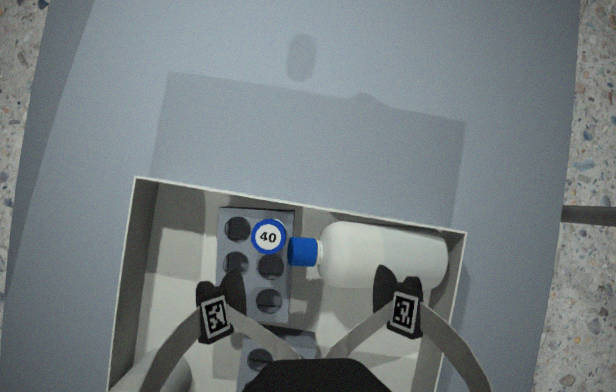

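execute_actions([
  {"r1":{"base":{"strafe_m":-0.0155},"joints":{"arm_m":0.4405},"pace":"slow"}},
], cameras=[])

execute_actions([
  {"r1":{"joints":{"lift_m":1.0},"pace":"slow"}},
], cameras=["r1_wrist_camera"])

Scene clock: 277.50 s.
r1.base_odometry: x=-1.178 y=+0.389 heading=+2.501 (m, m, rad; r1's odometry frame)
r1.turned_by_wheels: +0.000 (rad since the last result)
r1.turned_by_imu: +0.001 (rad since the last result)
r1.base_tilt: forward=-0.1 right=-0.2 (deg)
r1.lidar_m: 0.25 0.25 0.38 4.37 2.16 1.77 1.74 1.98 3.03 0.58 0.26 0.25
r1.base_status: done
r1.joint_positions: lift_m=+1.150 arm_m=+0.439 wrist_yaw_rad=+0.000 wrist_pitch_rad=+1.570 wrist_roll_rad=+1.570 gripper_m=+0.070
r1.joint_status: all done
r1.motor_effort: lift_m=+23(23) arm_m=+7(8) wrist_yaw_rad=-1(3) wrist_pitch_rad=+0(1) wrist_roll_rad=+1(1) gripper_m=-3(1) wheel_0=+0(4) wheel_1=-3(4) wheel_2=-1(1) (%)
r1.hand_pose: x=+0.6104 y=-0.0874 z=+1.0395 quat_wxyz=(+0.501, +0.500, +0.500, -0.499) (m; r1's base frame)
r1.wrist_depth_mm: 1255 504 500 504 508 508 512 / 1255 496 500 500 496 504 512 / 496 496 500 504 500 512 508 / 496 496 496 504 504 508 508 / 496 496 500 433 415 504 508 / 492 492 211 462 198 504 508 / 496 496 496 144 500 508 508
r2.base_odometry: x=+0.000 y=+0.000 heading=+0.000 (m, m, rad; r2's odometry frame)
r2.turned_by_wheels: +0.000 (rad since the last result)
r2.turned_by_imu: +0.000 (rad since the last result)
r2.base_tilt: forward=+0.5 right=-0.5 (deg)
r2.lidar_m: 1.12 1.10 1.24 2.04 3.40 3.85 3.65 0.91 1.01 1.63 2.50 1.33
r2.base_status: not commanded
r2.joint_positions: lift_m=+0.190 arm_m=-0.002 wrist_yaw_rad=+3.224 wrist_pitch_rad=+0.004 wrist_roll_rad=+0.012 gripper_m=+0.057
r2.joint_status: not commanded
r2.motor_effort: lift_m=+18(18) arm_m=+0(0) wrist_yaw_rad=-1(1) wrist_pitch_rad=-9(9) wrist_roll_rad=+0(0) gripper_m=-3(2) wheel_0=+0(0) wheel_1=+0(0) wheel_2=+0(0) (%)
r2.hand_pose: x=-0.1261 y=+0.0633 z=+0.3668 quat_wxyz=(-0.041, -0.002, +0.006, +0.999) (m; r2's base frame)
r2.wrist_depth_mm: - - 133 - - - - / - - 125 226 - - - / - 106 135 227 - - - / 146 140 160 - - - - / 204 1618 - - - - - / 206 1118 200 1281 198 1336 1397 / 208 809 866 - 917 866 931
pictures: none
No camera images: the call's "cameras" was empty. Leave "cameras" out to get every camera's image.

Scene clock: 279.53 s.
r1.base_odometry: x=-1.178 y=+0.389 heading=+2.501 (m, m, rad; r1's odometry frame)
r1.turned_by_wheels: +0.000 (rad since the last result)
r1.turned_by_imu: +0.001 (rad since the last result)
r1.base_tilt: forward=-0.1 right=-0.2 (deg)
r1.lidar_m: 0.25 0.25 0.37 4.38 2.17 1.75 1.75 1.96 3.04 0.56 0.27 0.25
r1.base_status: not commanded
r1.joint_positions: lift_m=+1.000 arm_m=+0.439 wrist_yaw_rad=+0.000 wrist_pitch_rad=+1.570 wrist_roll_rad=+1.570 gripper_m=+0.070
r1.joint_status: all done
r1.motor_effort: lift_m=+18(21) arm_m=+7(7) wrist_yaw_rad=-2(3) wrist_pitch_rad=+0(0) wrist_roll_rad=+1(1) gripper_m=-4(6) wheel_0=+1(0) wheel_1=-3(3) wheel_2=-1(1) (%)
r1.hand_pose: x=+0.6104 y=-0.0874 z=+0.8899 quat_wxyz=(+0.501, +0.500, +0.500, -0.499) (m; r1's base frame)
r1.wrist_depth_mm: 347 349 349 353 351 355 357 / 345 347 351 351 351 353 357 / 349 349 349 351 351 355 357 / 345 349 349 351 353 355 357 / 345 343 349 289 351 327 357 / 347 343 211 274 197 265 279 / 347 325 343 145 349 309 301
r2.base_odometry: x=+0.000 y=+0.000 heading=+0.000 (m, m, rad; r2's odometry frame)
r2.turned_by_wheels: +0.000 (rad since the last result)
r2.turned_by_imu: +0.000 (rad since the last result)
r2.base_tilt: forward=+0.1 right=-0.5 (deg)
r2.lidar_m: 1.12 1.11 1.24 2.04 3.41 3.83 3.66 0.91 1.00 1.64 2.50 1.35
r2.base_status: not commanded
r2.joint_positions: lift_m=+0.190 arm_m=-0.002 wrist_yaw_rad=+3.224 wrist_pitch_rad=+0.004 wrist_roll_rad=+0.012 gripper_m=+0.057
r2.joint_status: not commanded
r2.motor_effort: lift_m=+18(18) arm_m=+0(0) wrist_yaw_rad=+0(2) wrist_pitch_rad=-8(8) wrist_roll_rad=+0(1) gripper_m=-2(2) wheel_0=+0(0) wheel_1=+0(0) wheel_2=+0(0) (%)
r2.hand_pose: x=-0.1261 y=+0.0633 z=+0.3668 quat_wxyz=(-0.041, -0.002, +0.006, +0.999) (m; r2's base frame)
r2.wrist_depth_mm: - - 133 - - - - / - - 125 226 - - - / - 106 135 227 - - - / 147 141 161 - - - - / 204 1618 - - - - - / 205 1118 200 1255 199 1366 1397 / 208 809 878 - 917 878 960
pictures: r1_wrist_camera
Images, in order (width x height): r1_wrist_camera 616x392.

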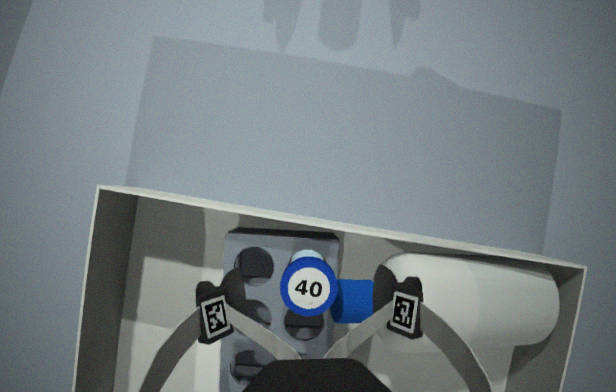

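execute_actions([
  {"r1":{"joints":{"gripper_m":0.055}}},
], cameras=[])

execute_actions([
  {"r1":{"joints":{"lift_m":0.958},"pace":"slow"}},
], cameras=[])

execute_actions([
  {"r1":{"joints":{"gripper_m":0.012}}},
], cameras=["r1_wrist_camera"])

Scene clock: 285.77 s.
r1.base_odometry: x=-1.178 y=+0.389 heading=+2.501 (m, m, rad; r1's odometry frame)
r1.turned_by_wheels: +0.000 (rad since the last result)
r1.turned_by_imu: +0.001 (rad since the last result)
r1.base_tilt: forward=-0.3 right=-0.1 (deg)
r1.lidar_m: 0.25 0.25 0.38 4.38 2.16 1.76 1.75 1.98 3.05 0.54 0.28 0.25
r1.base_status: not commanded
r1.joint_positions: lift_m=+1.000 arm_m=+0.439 wrist_yaw_rad=+0.000 wrist_pitch_rad=+1.570 wrist_roll_rad=+1.570 gripper_m=+0.055
r1.joint_status: all done
r1.motor_effort: lift_m=+18(18) arm_m=+7(7) wrist_yaw_rad=-3(2) wrist_pitch_rad=+0(1) wrist_roll_rad=+1(1) gripper_m=-3(4) wheel_0=+0(1) wheel_1=-2(3) wheel_2=-1(1) (%)
r1.hand_pose: x=+0.6104 y=-0.0874 z=+0.8899 quat_wxyz=(+0.501, +0.500, +0.500, -0.499) (m; r1's base frame)
r1.wrist_depth_mm: 345 349 351 353 355 355 357 / 349 347 351 353 357 355 355 / 347 351 349 351 353 353 357 / 345 345 351 351 353 351 357 / 347 345 349 289 353 327 355 / 347 343 211 266 200 264 279 / 347 336 332 145 349 281 301
r2.base_odometry: x=+0.000 y=+0.000 heading=+0.000 (m, m, rad; r2's odometry frame)
r2.turned_by_wheels: +0.000 (rad since the last result)
r2.turned_by_imu: +0.000 (rad since the last result)
r2.base_tilt: forward=+0.2 right=-0.6 (deg)
r2.lidar_m: 1.09 1.10 1.24 2.01 3.43 3.85 3.63 0.92 0.99 1.61 2.53 1.35
r2.base_status: not commanded
r2.joint_positions: lift_m=+0.190 arm_m=-0.002 wrist_yaw_rad=+3.224 wrist_pitch_rad=+0.004 wrist_roll_rad=+0.012 gripper_m=+0.057
r2.joint_status: not commanded
r2.motor_effort: lift_m=+18(18) arm_m=+0(0) wrist_yaw_rad=-1(2) wrist_pitch_rad=-8(9) wrist_roll_rad=-2(1) gripper_m=+1(7) wheel_0=+0(0) wheel_1=+0(0) wheel_2=+0(0) (%)
r2.hand_pose: x=-0.1261 y=+0.0633 z=+0.3668 quat_wxyz=(-0.041, -0.002, +0.006, +0.999) (m; r2's base frame)
r2.wrist_depth_mm: - - 133 - - - - / - - 125 226 - - - / - 106 135 228 - - - / 146 140 161 - - - - / 204 1576 - - - - - / 206 1118 200 1255 198 1336 1397 / 208 809 878 - 917 866 946
pictures: none
No camera images: the call's "cameras" was empty. Leave "cameras" out to get every camera's image.

Scene clock: 286.97 s.
r1.base_odometry: x=-1.178 y=+0.389 heading=+2.500 (m, m, rad; r1's odometry frame)
r1.turned_by_wheels: -0.001 (rad since the last result)
r1.turned_by_imu: -0.001 (rad since the last result)
r1.base_tilt: forward=-0.2 right=-0.1 (deg)
r1.lidar_m: 0.25 0.25 0.38 4.41 2.18 1.73 1.73 1.96 3.03 0.60 0.30 0.25
r1.base_status: not commanded
r1.joint_positions: lift_m=+0.959 arm_m=+0.439 wrist_yaw_rad=+0.001 wrist_pitch_rad=+1.577 wrist_roll_rad=+1.569 gripper_m=+0.055
r1.joint_status: all done
r1.motor_effort: lift_m=+6(17) arm_m=+7(7) wrist_yaw_rad=-3(5) wrist_pitch_rad=-21(20) wrist_roll_rad=+2(4) gripper_m=+0(7) wheel_0=-6(6) wheel_1=-3(3) wheel_2=-7(7) (%)
r1.hand_pose: x=+0.6085 y=-0.0874 z=+0.8489 quat_wxyz=(+0.499, +0.498, +0.502, -0.501) (m; r1's base frame)
r1.wrist_depth_mm: 315 317 319 320 319 322 325 / 315 317 319 319 320 322 322 / 314 314 317 319 319 320 322 / 312 312 315 317 317 320 320 / 309 310 312 257 317 320 320 / 271 309 211 193 196 229 240 / 271 309 282 145 226 223 237
r2.base_odometry: x=+0.000 y=+0.000 heading=+0.000 (m, m, rad; r2's odometry frame)
r2.turned_by_wheels: +0.000 (rad since the last result)
r2.turned_by_imu: +0.000 (rad since the last result)
r2.base_tilt: forward=+0.3 right=-0.6 (deg)
r2.lidar_m: 1.12 1.11 1.25 2.04 3.41 3.84 3.62 0.90 0.99 1.64 2.51 1.34
r2.base_status: not commanded
r2.joint_positions: lift_m=+0.190 arm_m=-0.002 wrist_yaw_rad=+3.224 wrist_pitch_rad=+0.004 wrist_roll_rad=+0.012 gripper_m=+0.057
r2.joint_status: not commanded
r2.motor_effort: lift_m=+18(18) arm_m=+0(0) wrist_yaw_rad=-1(1) wrist_pitch_rad=-9(8) wrist_roll_rad=+0(0) gripper_m=-5(5) wheel_0=+0(0) wheel_1=+0(0) wheel_2=+0(0) (%)
r2.hand_pose: x=-0.1261 y=+0.0633 z=+0.3668 quat_wxyz=(-0.041, -0.002, +0.006, +0.999) (m; r2's base frame)
r2.wrist_depth_mm: - - 133 - - - - / - - 125 226 - - - / - 106 135 227 - - - / 146 141 161 - - - - / 204 1618 - - - - - / 206 1118 200 1255 198 1336 1397 / 208 820 866 - 904 878 946
pictures: none
No camera images: the call's "cameras" was empty. Leave "cameras" out to get every camera's image.

Scene clock: 288.20 s.
r1.base_odometry: x=-1.178 y=+0.389 heading=+2.501 (m, m, rad; r1's odometry frame)
r1.turned_by_wheels: +0.001 (rad since the last result)
r1.turned_by_imu: +0.001 (rad since the last result)
r1.base_tilt: forward=-0.1 right=-0.1 (deg)
r1.lidar_m: 0.25 0.25 0.39 4.37 2.17 1.76 1.75 1.96 3.06 0.58 0.28 0.25
r1.base_status: not commanded
r1.joint_positions: lift_m=+0.958 arm_m=+0.439 wrist_yaw_rad=+0.000 wrist_pitch_rad=+1.569 wrist_roll_rad=+1.569 gripper_m=+0.012
r1.joint_status: all done
r1.motor_effort: lift_m=+18(18) arm_m=+7(7) wrist_yaw_rad=-1(3) wrist_pitch_rad=+2(44) wrist_roll_rad=+1(3) gripper_m=-11(8) wheel_0=-1(6) wheel_1=-2(3) wheel_2=-1(7) (%)
r1.hand_pose: x=+0.6106 y=-0.0874 z=+0.8479 quat_wxyz=(+0.501, +0.500, +0.500, -0.499) (m; r1's base frame)
r1.wrist_depth_mm: 304 306 309 310 312 312 314 / 304 309 309 310 312 314 315 / 306 306 307 309 312 312 314 / 304 303 307 309 310 312 314 / 263 304 306 252 309 310 312 / 270 304 210 185 190 227 234 / 258 303 245 161 213 216 -
r2.base_odometry: x=+0.000 y=+0.000 heading=+0.000 (m, m, rad; r2's odometry frame)
r2.turned_by_wheels: +0.000 (rad since the last result)
r2.turned_by_imu: +0.000 (rad since the last result)
r2.base_tilt: forward=+0.2 right=-0.7 (deg)
r2.lidar_m: 1.09 1.11 1.24 2.03 3.40 3.84 3.65 0.92 1.02 1.65 2.51 1.37
r2.base_status: not commanded
r2.joint_positions: lift_m=+0.190 arm_m=-0.002 wrist_yaw_rad=+3.224 wrist_pitch_rad=+0.004 wrist_roll_rad=+0.012 gripper_m=+0.057
r2.joint_status: not commanded
r2.motor_effort: lift_m=+18(18) arm_m=+0(0) wrist_yaw_rad=+0(2) wrist_pitch_rad=-8(7) wrist_roll_rad=-1(1) gripper_m=-2(1) wheel_0=+0(0) wheel_1=+0(0) wheel_2=+0(0) (%)
r2.hand_pose: x=-0.1261 y=+0.0633 z=+0.3668 quat_wxyz=(-0.041, -0.002, +0.006, +0.999) (m; r2's base frame)
r2.wrist_depth_mm: - - 133 - - - - / - - 125 226 - - - / - 106 135 227 - - - / 146 140 161 - - - - / 203 1618 - - - - - / 206 1118 200 1255 198 1366 1397 / 208 809 878 - 904 866 960
pictures: r1_wrist_camera
Images, in order (width x height): r1_wrist_camera 616x392.

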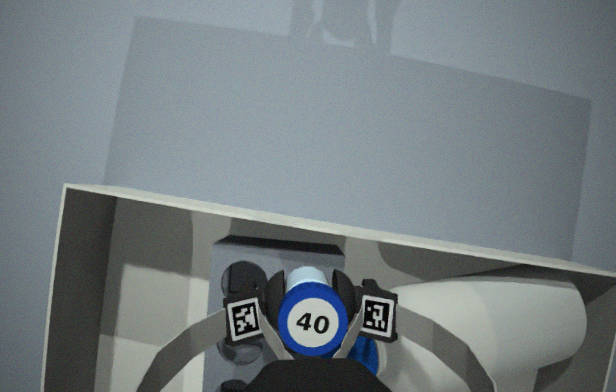

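Gripped. Lift.

execute_actions([
  {"r1":{"joints":{"lift_m":1.2},"pace":"slow"}},
], cameras=[])

Scene clock: 293.47 s.
r1.base_odometry: x=-1.178 y=+0.389 heading=+2.501 (m, m, rad; r1's odometry frame)
r1.turned_by_wheels: +0.000 (rad since the last result)
r1.turned_by_imu: +0.002 (rad since the last result)
r1.base_tilt: forward=-0.1 right=-0.1 (deg)
r1.lidar_m: 0.25 0.25 0.39 4.36 2.16 1.77 1.75 2.00 3.06 0.55 0.28 0.25
r1.base_status: not commanded
r1.joint_positions: lift_m=+1.199 arm_m=+0.439 wrist_yaw_rad=+0.000 wrist_pitch_rad=+1.570 wrist_roll_rad=+1.569 gripper_m=+0.012
r1.joint_status: all done
r1.motor_effort: lift_m=+23(24) arm_m=+7(7) wrist_yaw_rad=-1(1) wrist_pitch_rad=-1(2) wrist_roll_rad=+2(1) gripper_m=-7(11) wheel_0=-2(1) wheel_1=-2(2) wheel_2=-1(1) (%)
r1.hand_pose: x=+0.6105 y=-0.0874 z=+1.0888 quat_wxyz=(+0.501, +0.500, +0.500, -0.499) (m; r1's base frame)
r1.wrist_depth_mm: 1308 549 559 554 549 559 564 / 1308 549 549 549 559 554 564 / 1308 544 554 554 554 559 559 / 1281 539 549 549 554 554 559 / 539 549 544 484 469 559 1098 / 544 539 209 185 191 554 1336 / 539 549 496 162 549 554 1336
r2.base_odometry: x=+0.000 y=+0.000 heading=+0.000 (m, m, rad; r2's odometry frame)
r2.turned_by_wheels: +0.000 (rad since the last result)
r2.turned_by_imu: -0.001 (rad since the last result)
r2.base_tilt: forward=+0.2 right=-0.5 (deg)
r2.lidar_m: 1.10 1.11 1.26 2.05 3.41 3.85 3.65 0.90 0.99 1.66 2.51 1.31
r2.base_status: not commanded
r2.joint_positions: lift_m=+0.190 arm_m=-0.002 wrist_yaw_rad=+3.224 wrist_pitch_rad=+0.004 wrist_roll_rad=+0.012 gripper_m=+0.057
r2.joint_status: not commanded
r2.motor_effort: lift_m=+18(18) arm_m=+0(0) wrist_yaw_rad=-1(0) wrist_pitch_rad=-8(8) wrist_roll_rad=-2(0) gripper_m=-1(2) wheel_0=+0(0) wheel_1=+0(0) wheel_2=+0(0) (%)
r2.hand_pose: x=-0.1261 y=+0.0633 z=+0.3668 quat_wxyz=(-0.041, -0.002, +0.006, +0.999) (m; r2's base frame)
r2.wrist_depth_mm: - - 133 - - - - / - - 125 226 - - - / - 106 135 227 - - - / 146 141 161 - - - - / 203 1661 - - - - - / 205 1118 200 1255 198 1336 1397 / 208 809 878 - 917 878 946
pictures: none
No camera images: the call's "cameras" was empty. Leave "cameras" out to get every camera's image.

execute_actions([
  {"r1":{"base":{"translate_m":-0.19},"joints":{"arm_m":0.362}}},
], cameras=[])

execute_actions([
  {"r1":{"base":{"strafe_m":-1.2485}}},
], cameras=["r1_wrist_camera"])

Scene clock: 301.83 s.
r1.base_odometry: x=-1.026 y=+0.275 heading=+2.501 (m, m, rad; r1's odometry frame)
r1.turned_by_wheels: +0.000 (rad since the last result)
r1.turned_by_imu: +0.002 (rad since the last result)
r1.base_tilt: forward=-0.1 right=-0.2 (deg)
r1.lidar_m: 0.39 0.45 0.69 3.92 1.91 1.58 1.56 1.73 2.70 1.01 0.50 0.40
r1.base_status: done
r1.joint_positions: lift_m=+1.199 arm_m=+0.363 wrist_yaw_rad=+0.000 wrist_pitch_rad=+1.570 wrist_roll_rad=+1.569 gripper_m=+0.012
r1.joint_status: all done
r1.motor_effort: lift_m=+23(23) arm_m=-7(7) wrist_yaw_rad=-2(1) wrist_pitch_rad=+0(1) wrist_roll_rad=+2(1) gripper_m=-10(11) wheel_0=+1(1) wheel_1=+1(5) wheel_2=+1(7) (%)
r1.hand_pose: x=+0.5344 y=-0.0874 z=+1.0889 quat_wxyz=(+0.501, +0.500, +0.500, -0.499) (m; r1's base frame)
r1.wrist_depth_mm: 539 549 549 554 559 1308 1366 / 544 544 549 549 554 1308 1336 / 539 549 549 544 554 1336 1308 / 539 549 549 549 549 1118 1336 / 512 484 480 549 1098 1078 1308 / 539 517 210 186 190 1160 1336 / 539 480 539 161 1281 1336 1366
r2.base_odometry: x=+0.000 y=+0.000 heading=+0.000 (m, m, rad; r2's odometry frame)
r2.turned_by_wheels: +0.000 (rad since the last result)
r2.turned_by_imu: -0.001 (rad since the last result)
r2.base_tilt: forward=+0.3 right=-0.6 (deg)
r2.lidar_m: 1.10 1.10 1.23 2.05 3.39 3.84 3.63 0.93 1.01 1.64 2.50 1.34
r2.base_status: not commanded
r2.joint_positions: lift_m=+0.190 arm_m=-0.002 wrist_yaw_rad=+3.224 wrist_pitch_rad=+0.004 wrist_roll_rad=+0.012 gripper_m=+0.057
r2.joint_status: not commanded
r2.motor_effort: lift_m=+18(18) arm_m=-1(0) wrist_yaw_rad=+0(0) wrist_pitch_rad=-9(8) wrist_roll_rad=+0(0) gripper_m=-4(4) wheel_0=+0(0) wheel_1=+0(0) wheel_2=+0(0) (%)
r2.hand_pose: x=-0.1261 y=+0.0633 z=+0.3668 quat_wxyz=(-0.041, -0.002, +0.006, +0.999) (m; r2's base frame)
r2.wrist_depth_mm: - - 133 - - - - / - - 125 226 - - - / - 106 135 227 - - - / 146 141 160 - - - - / 204 1576 - - - - - / 206 1118 200 1281 198 1366 1397 / 208 809 878 - 917 866 946
pictures: none
No camera images: the call's "cameras" was empty. Leave "cameras" out to get every camera's image.

Scene clock: 307.33 s.
r1.base_odometry: x=-0.279 y=+1.276 heading=+2.501 (m, m, rad; r1's odometry frame)
r1.turned_by_wheels: +0.000 (rad since the last result)
r1.turned_by_imu: +0.004 (rad since the last result)
r1.base_tilt: forward=-0.1 right=+0.0 (deg)
r1.lidar_m: 0.25 0.25 0.36 4.35 2.20 1.78 1.75 2.01 3.03 3.00 0.25 0.25
r1.base_status: done
r1.joint_positions: lift_m=+1.199 arm_m=+0.363 wrist_yaw_rad=+0.000 wrist_pitch_rad=+1.570 wrist_roll_rad=+1.569 gripper_m=+0.012
r1.joint_status: not commanded
r1.motor_effort: lift_m=+22(23) arm_m=-7(7) wrist_yaw_rad=+0(1) wrist_pitch_rad=-1(1) wrist_roll_rad=+2(1) gripper_m=-12(12) wheel_0=+0(7) wheel_1=+2(12) wheel_2=+1(2) (%)
r1.hand_pose: x=+0.5343 y=-0.0874 z=+1.0889 quat_wxyz=(+0.501, +0.500, +0.500, -0.499) (m; r1's base frame)
r1.wrist_depth_mm: 1308 1281 1308 1308 1366 1366 1366 / 345 1281 759 1308 1308 1308 1336 / 377 500 504 504 504 1308 1281 / 387 500 574 676 508 508 1308 / 404 500 569 544 574 508 1336 / 415 496 212 185 190 549 1336 / 424 496 564 161 539 1366 1366
r2.base_odometry: x=+0.000 y=+0.000 heading=+0.000 (m, m, rad; r2's odometry frame)
r2.turned_by_wheels: +0.000 (rad since the last result)
r2.turned_by_imu: -0.001 (rad since the last result)
r2.base_tilt: forward=+0.2 right=-0.7 (deg)
r2.lidar_m: 1.12 1.08 1.27 2.05 3.41 3.83 3.63 0.92 0.98 1.64 2.51 1.34
r2.base_status: not commanded
r2.joint_positions: lift_m=+0.190 arm_m=-0.002 wrist_yaw_rad=+3.224 wrist_pitch_rad=+0.004 wrist_roll_rad=+0.012 gripper_m=+0.057
r2.joint_status: not commanded
r2.motor_effort: lift_m=+18(18) arm_m=+0(0) wrist_yaw_rad=+0(0) wrist_pitch_rad=-8(8) wrist_roll_rad=+0(1) gripper_m=+0(1) wheel_0=+0(0) wheel_1=+0(0) wheel_2=+0(0) (%)
r2.hand_pose: x=-0.1261 y=+0.0633 z=+0.3668 quat_wxyz=(-0.041, -0.002, +0.006, +0.999) (m; r2's base frame)
r2.wrist_depth_mm: - - 133 - - - - / - - 125 226 - - - / - 106 135 228 - - - / 146 141 160 - - - - / 204 1661 - - - - - / 205 1118 200 1255 199 1397 1397 / 208 798 866 - 917 866 946
pictures: r1_wrist_camera
Images, in order (width x height): r1_wrist_camera 616x392.

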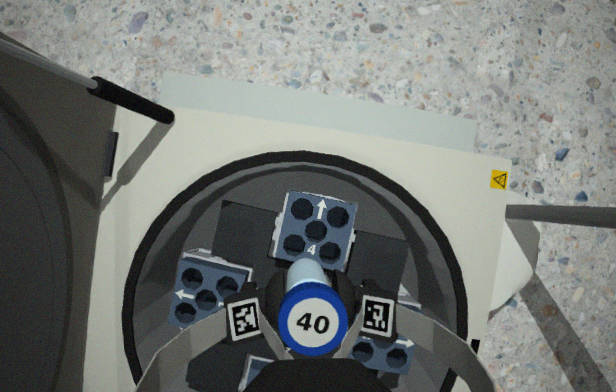

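Close. Lower to 1.0 and zoom.

execute_actions([
  {"r1":{"joints":{"lift_m":1.0}}},
], cameras=["r1_wrist_camera"])

zoom_image(camera="r1_wrist_camera", region=[230, 170, 400, 320])

Scene clock: 312.80 s.
r1.base_odometry: x=-0.279 y=+1.276 heading=+2.501 (m, m, rad; r1's odometry frame)
r1.turned_by_wheels: +0.000 (rad since the last result)
r1.turned_by_imu: +0.001 (rad since the last result)
r1.base_tilt: forward=-0.2 right=-0.2 (deg)
r1.lidar_m: 0.25 0.25 0.36 4.36 2.20 1.76 1.75 1.97 3.02 3.00 0.25 0.25
r1.base_status: not commanded
r1.joint_positions: lift_m=+1.000 arm_m=+0.363 wrist_yaw_rad=+0.000 wrist_pitch_rad=+1.570 wrist_roll_rad=+1.569 gripper_m=+0.012
r1.joint_status: all done
r1.motor_effort: lift_m=+18(21) arm_m=-7(7) wrist_yaw_rad=+1(1) wrist_pitch_rad=-1(0) wrist_roll_rad=+1(0) gripper_m=-9(11) wheel_0=+1(1) wheel_1=+2(2) wheel_2=+1(1) (%)
r1.hand_pose: x=+0.5343 y=-0.0874 z=+0.8899 quat_wxyz=(+0.501, +0.500, +0.500, -0.499) (m; r1's base frame)
r1.wrist_depth_mm: 1098 1098 1138 1138 1138 1118 1118 / 304 304 307 307 574 1118 1098 / 303 304 303 309 309 310 314 / 303 310 488 427 436 307 312 / 303 415 368 342 370 362 310 / 312 370 209 186 191 379 310 / 327 338 353 162 357 347 306
r2.base_odometry: x=+0.000 y=+0.000 heading=+0.000 (m, m, rad; r2's odometry frame)
r2.turned_by_wheels: +0.000 (rad since the last result)
r2.turned_by_imu: +0.000 (rad since the last result)
r2.base_tilt: forward=+0.2 right=-0.6 (deg)
r2.lidar_m: 1.12 1.10 1.24 2.05 3.42 3.86 3.64 0.92 0.99 1.63 2.53 1.33
r2.base_status: not commanded
r2.joint_positions: lift_m=+0.190 arm_m=-0.002 wrist_yaw_rad=+3.224 wrist_pitch_rad=+0.004 wrist_roll_rad=+0.012 gripper_m=+0.057
r2.joint_status: not commanded
r2.motor_effort: lift_m=+18(18) arm_m=+0(0) wrist_yaw_rad=+0(1) wrist_pitch_rad=-8(7) wrist_roll_rad=-1(2) gripper_m=-3(4) wheel_0=+0(0) wheel_1=+0(0) wheel_2=+0(0) (%)
r2.hand_pose: x=-0.1261 y=+0.0633 z=+0.3668 quat_wxyz=(-0.041, -0.002, +0.006, +0.999) (m; r2's base frame)
r2.wrist_depth_mm: - - 133 - - - - / - - 125 226 - - - / - 106 135 228 - - - / 146 140 160 - - - - / 203 1576 - - - - - / 206 1118 200 1255 198 1366 1430 / 208 809 878 - 904 866 960
pictures: r1_wrist_camera
Images, in order (width x height): r1_wrist_camera 616x392.

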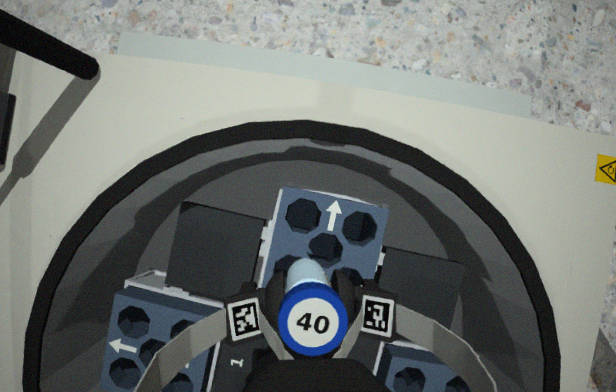

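Region (230, 170, 400, 320) of r1_wrist_camera's 616x392 image, scaled by 2.965; it fills the top 445 rows of this view, and the rest is white.

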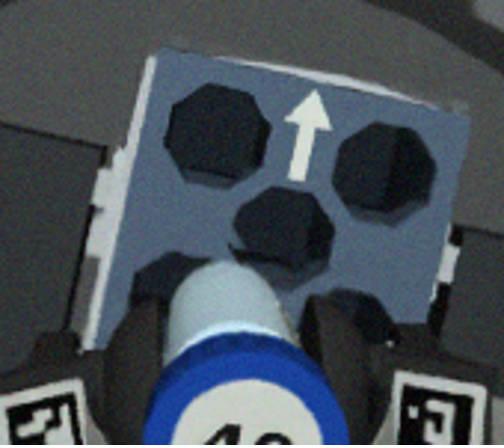

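execute_actions([
  {"r1":{"base":{"strafe_m":-0.01},"joints":{"arm_m":0.3495},"pace":"slow"}},
], cameras=["r1_wrist_camera"])

zoom_image(camera="r1_wrist_camera", region=[230, 170, 400, 320])

Scene clock: 321.73 s.
r1.base_odometry: x=-0.273 y=+1.284 heading=+2.501 (m, m, rad; r1's odometry frame)
r1.turned_by_wheels: +0.000 (rad since the last result)
r1.turned_by_imu: +0.001 (rad since the last result)
r1.base_tilt: forward=-0.3 right=-0.2 (deg)
r1.lidar_m: 0.25 0.25 0.38 4.37 2.20 1.77 1.77 1.98 3.03 3.00 0.26 0.25
r1.base_status: done
r1.joint_positions: lift_m=+1.000 arm_m=+0.351 wrist_yaw_rad=+0.000 wrist_pitch_rad=+1.570 wrist_roll_rad=+1.569 gripper_m=+0.012
r1.joint_status: all done
r1.motor_effort: lift_m=+18(19) arm_m=-7(7) wrist_yaw_rad=+0(0) wrist_pitch_rad=+0(2) wrist_roll_rad=+0(2) gripper_m=-12(11) wheel_0=+0(7) wheel_1=-2(4) wheel_2=+0(2) (%)
r1.hand_pose: x=+0.5219 y=-0.0874 z=+0.8899 quat_wxyz=(+0.501, +0.500, +0.500, -0.499) (m; r1's base frame)
r1.wrist_depth_mm: 1098 1098 1118 1118 1118 1118 1138 / 303 306 307 569 569 1118 1118 / 303 303 306 306 307 310 723 / 303 303 484 488 373 309 310 / 303 399 366 342 452 310 310 / 327 364 211 186 190 370 310 / 343 338 355 162 364 324 310
r2.base_odometry: x=+0.000 y=+0.000 heading=+0.000 (m, m, rad; r2's odometry frame)
r2.turned_by_wheels: +0.000 (rad since the last result)
r2.turned_by_imu: +0.000 (rad since the last result)
r2.base_tilt: forward=+0.2 right=-0.8 (deg)
r2.lidar_m: 1.11 1.10 1.26 2.05 3.42 3.85 3.65 0.91 1.00 1.63 2.51 1.36
r2.base_status: not commanded
r2.joint_positions: lift_m=+0.190 arm_m=-0.002 wrist_yaw_rad=+3.224 wrist_pitch_rad=+0.004 wrist_roll_rad=+0.012 gripper_m=+0.057
r2.joint_status: not commanded
r2.motor_effort: lift_m=+18(18) arm_m=+0(0) wrist_yaw_rad=+2(1) wrist_pitch_rad=-9(8) wrist_roll_rad=+1(0) gripper_m=-2(2) wheel_0=+0(0) wheel_1=+0(0) wheel_2=+0(0) (%)
r2.hand_pose: x=-0.1261 y=+0.0633 z=+0.3668 quat_wxyz=(-0.041, -0.002, +0.006, +0.999) (m; r2's base frame)
r2.wrist_depth_mm: - - 133 - - - - / - - 125 226 - - - / - 106 135 226 - - - / 146 140 160 - - - - / 204 1618 - - - - - / 205 1098 200 1255 199 1336 1397 / 208 809 866 - 917 878 960
pictures: r1_wrist_camera
Images, in order (width x height): r1_wrist_camera 616x392.

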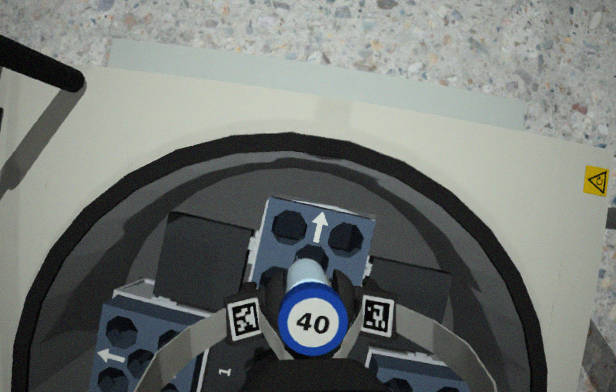

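Region (230, 170, 400, 320) of r1_wrist_camera's 616x392 image, scaled by 2.965; it fills the top 445 rows of this view, and the rest is white.

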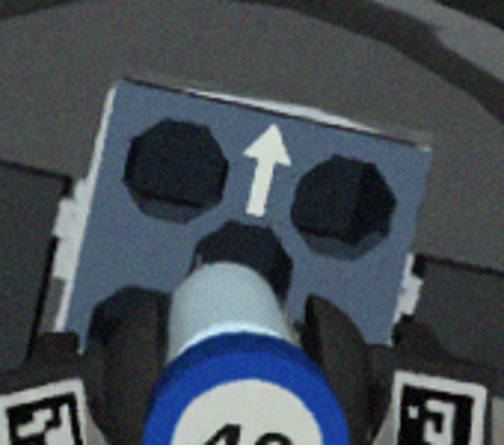

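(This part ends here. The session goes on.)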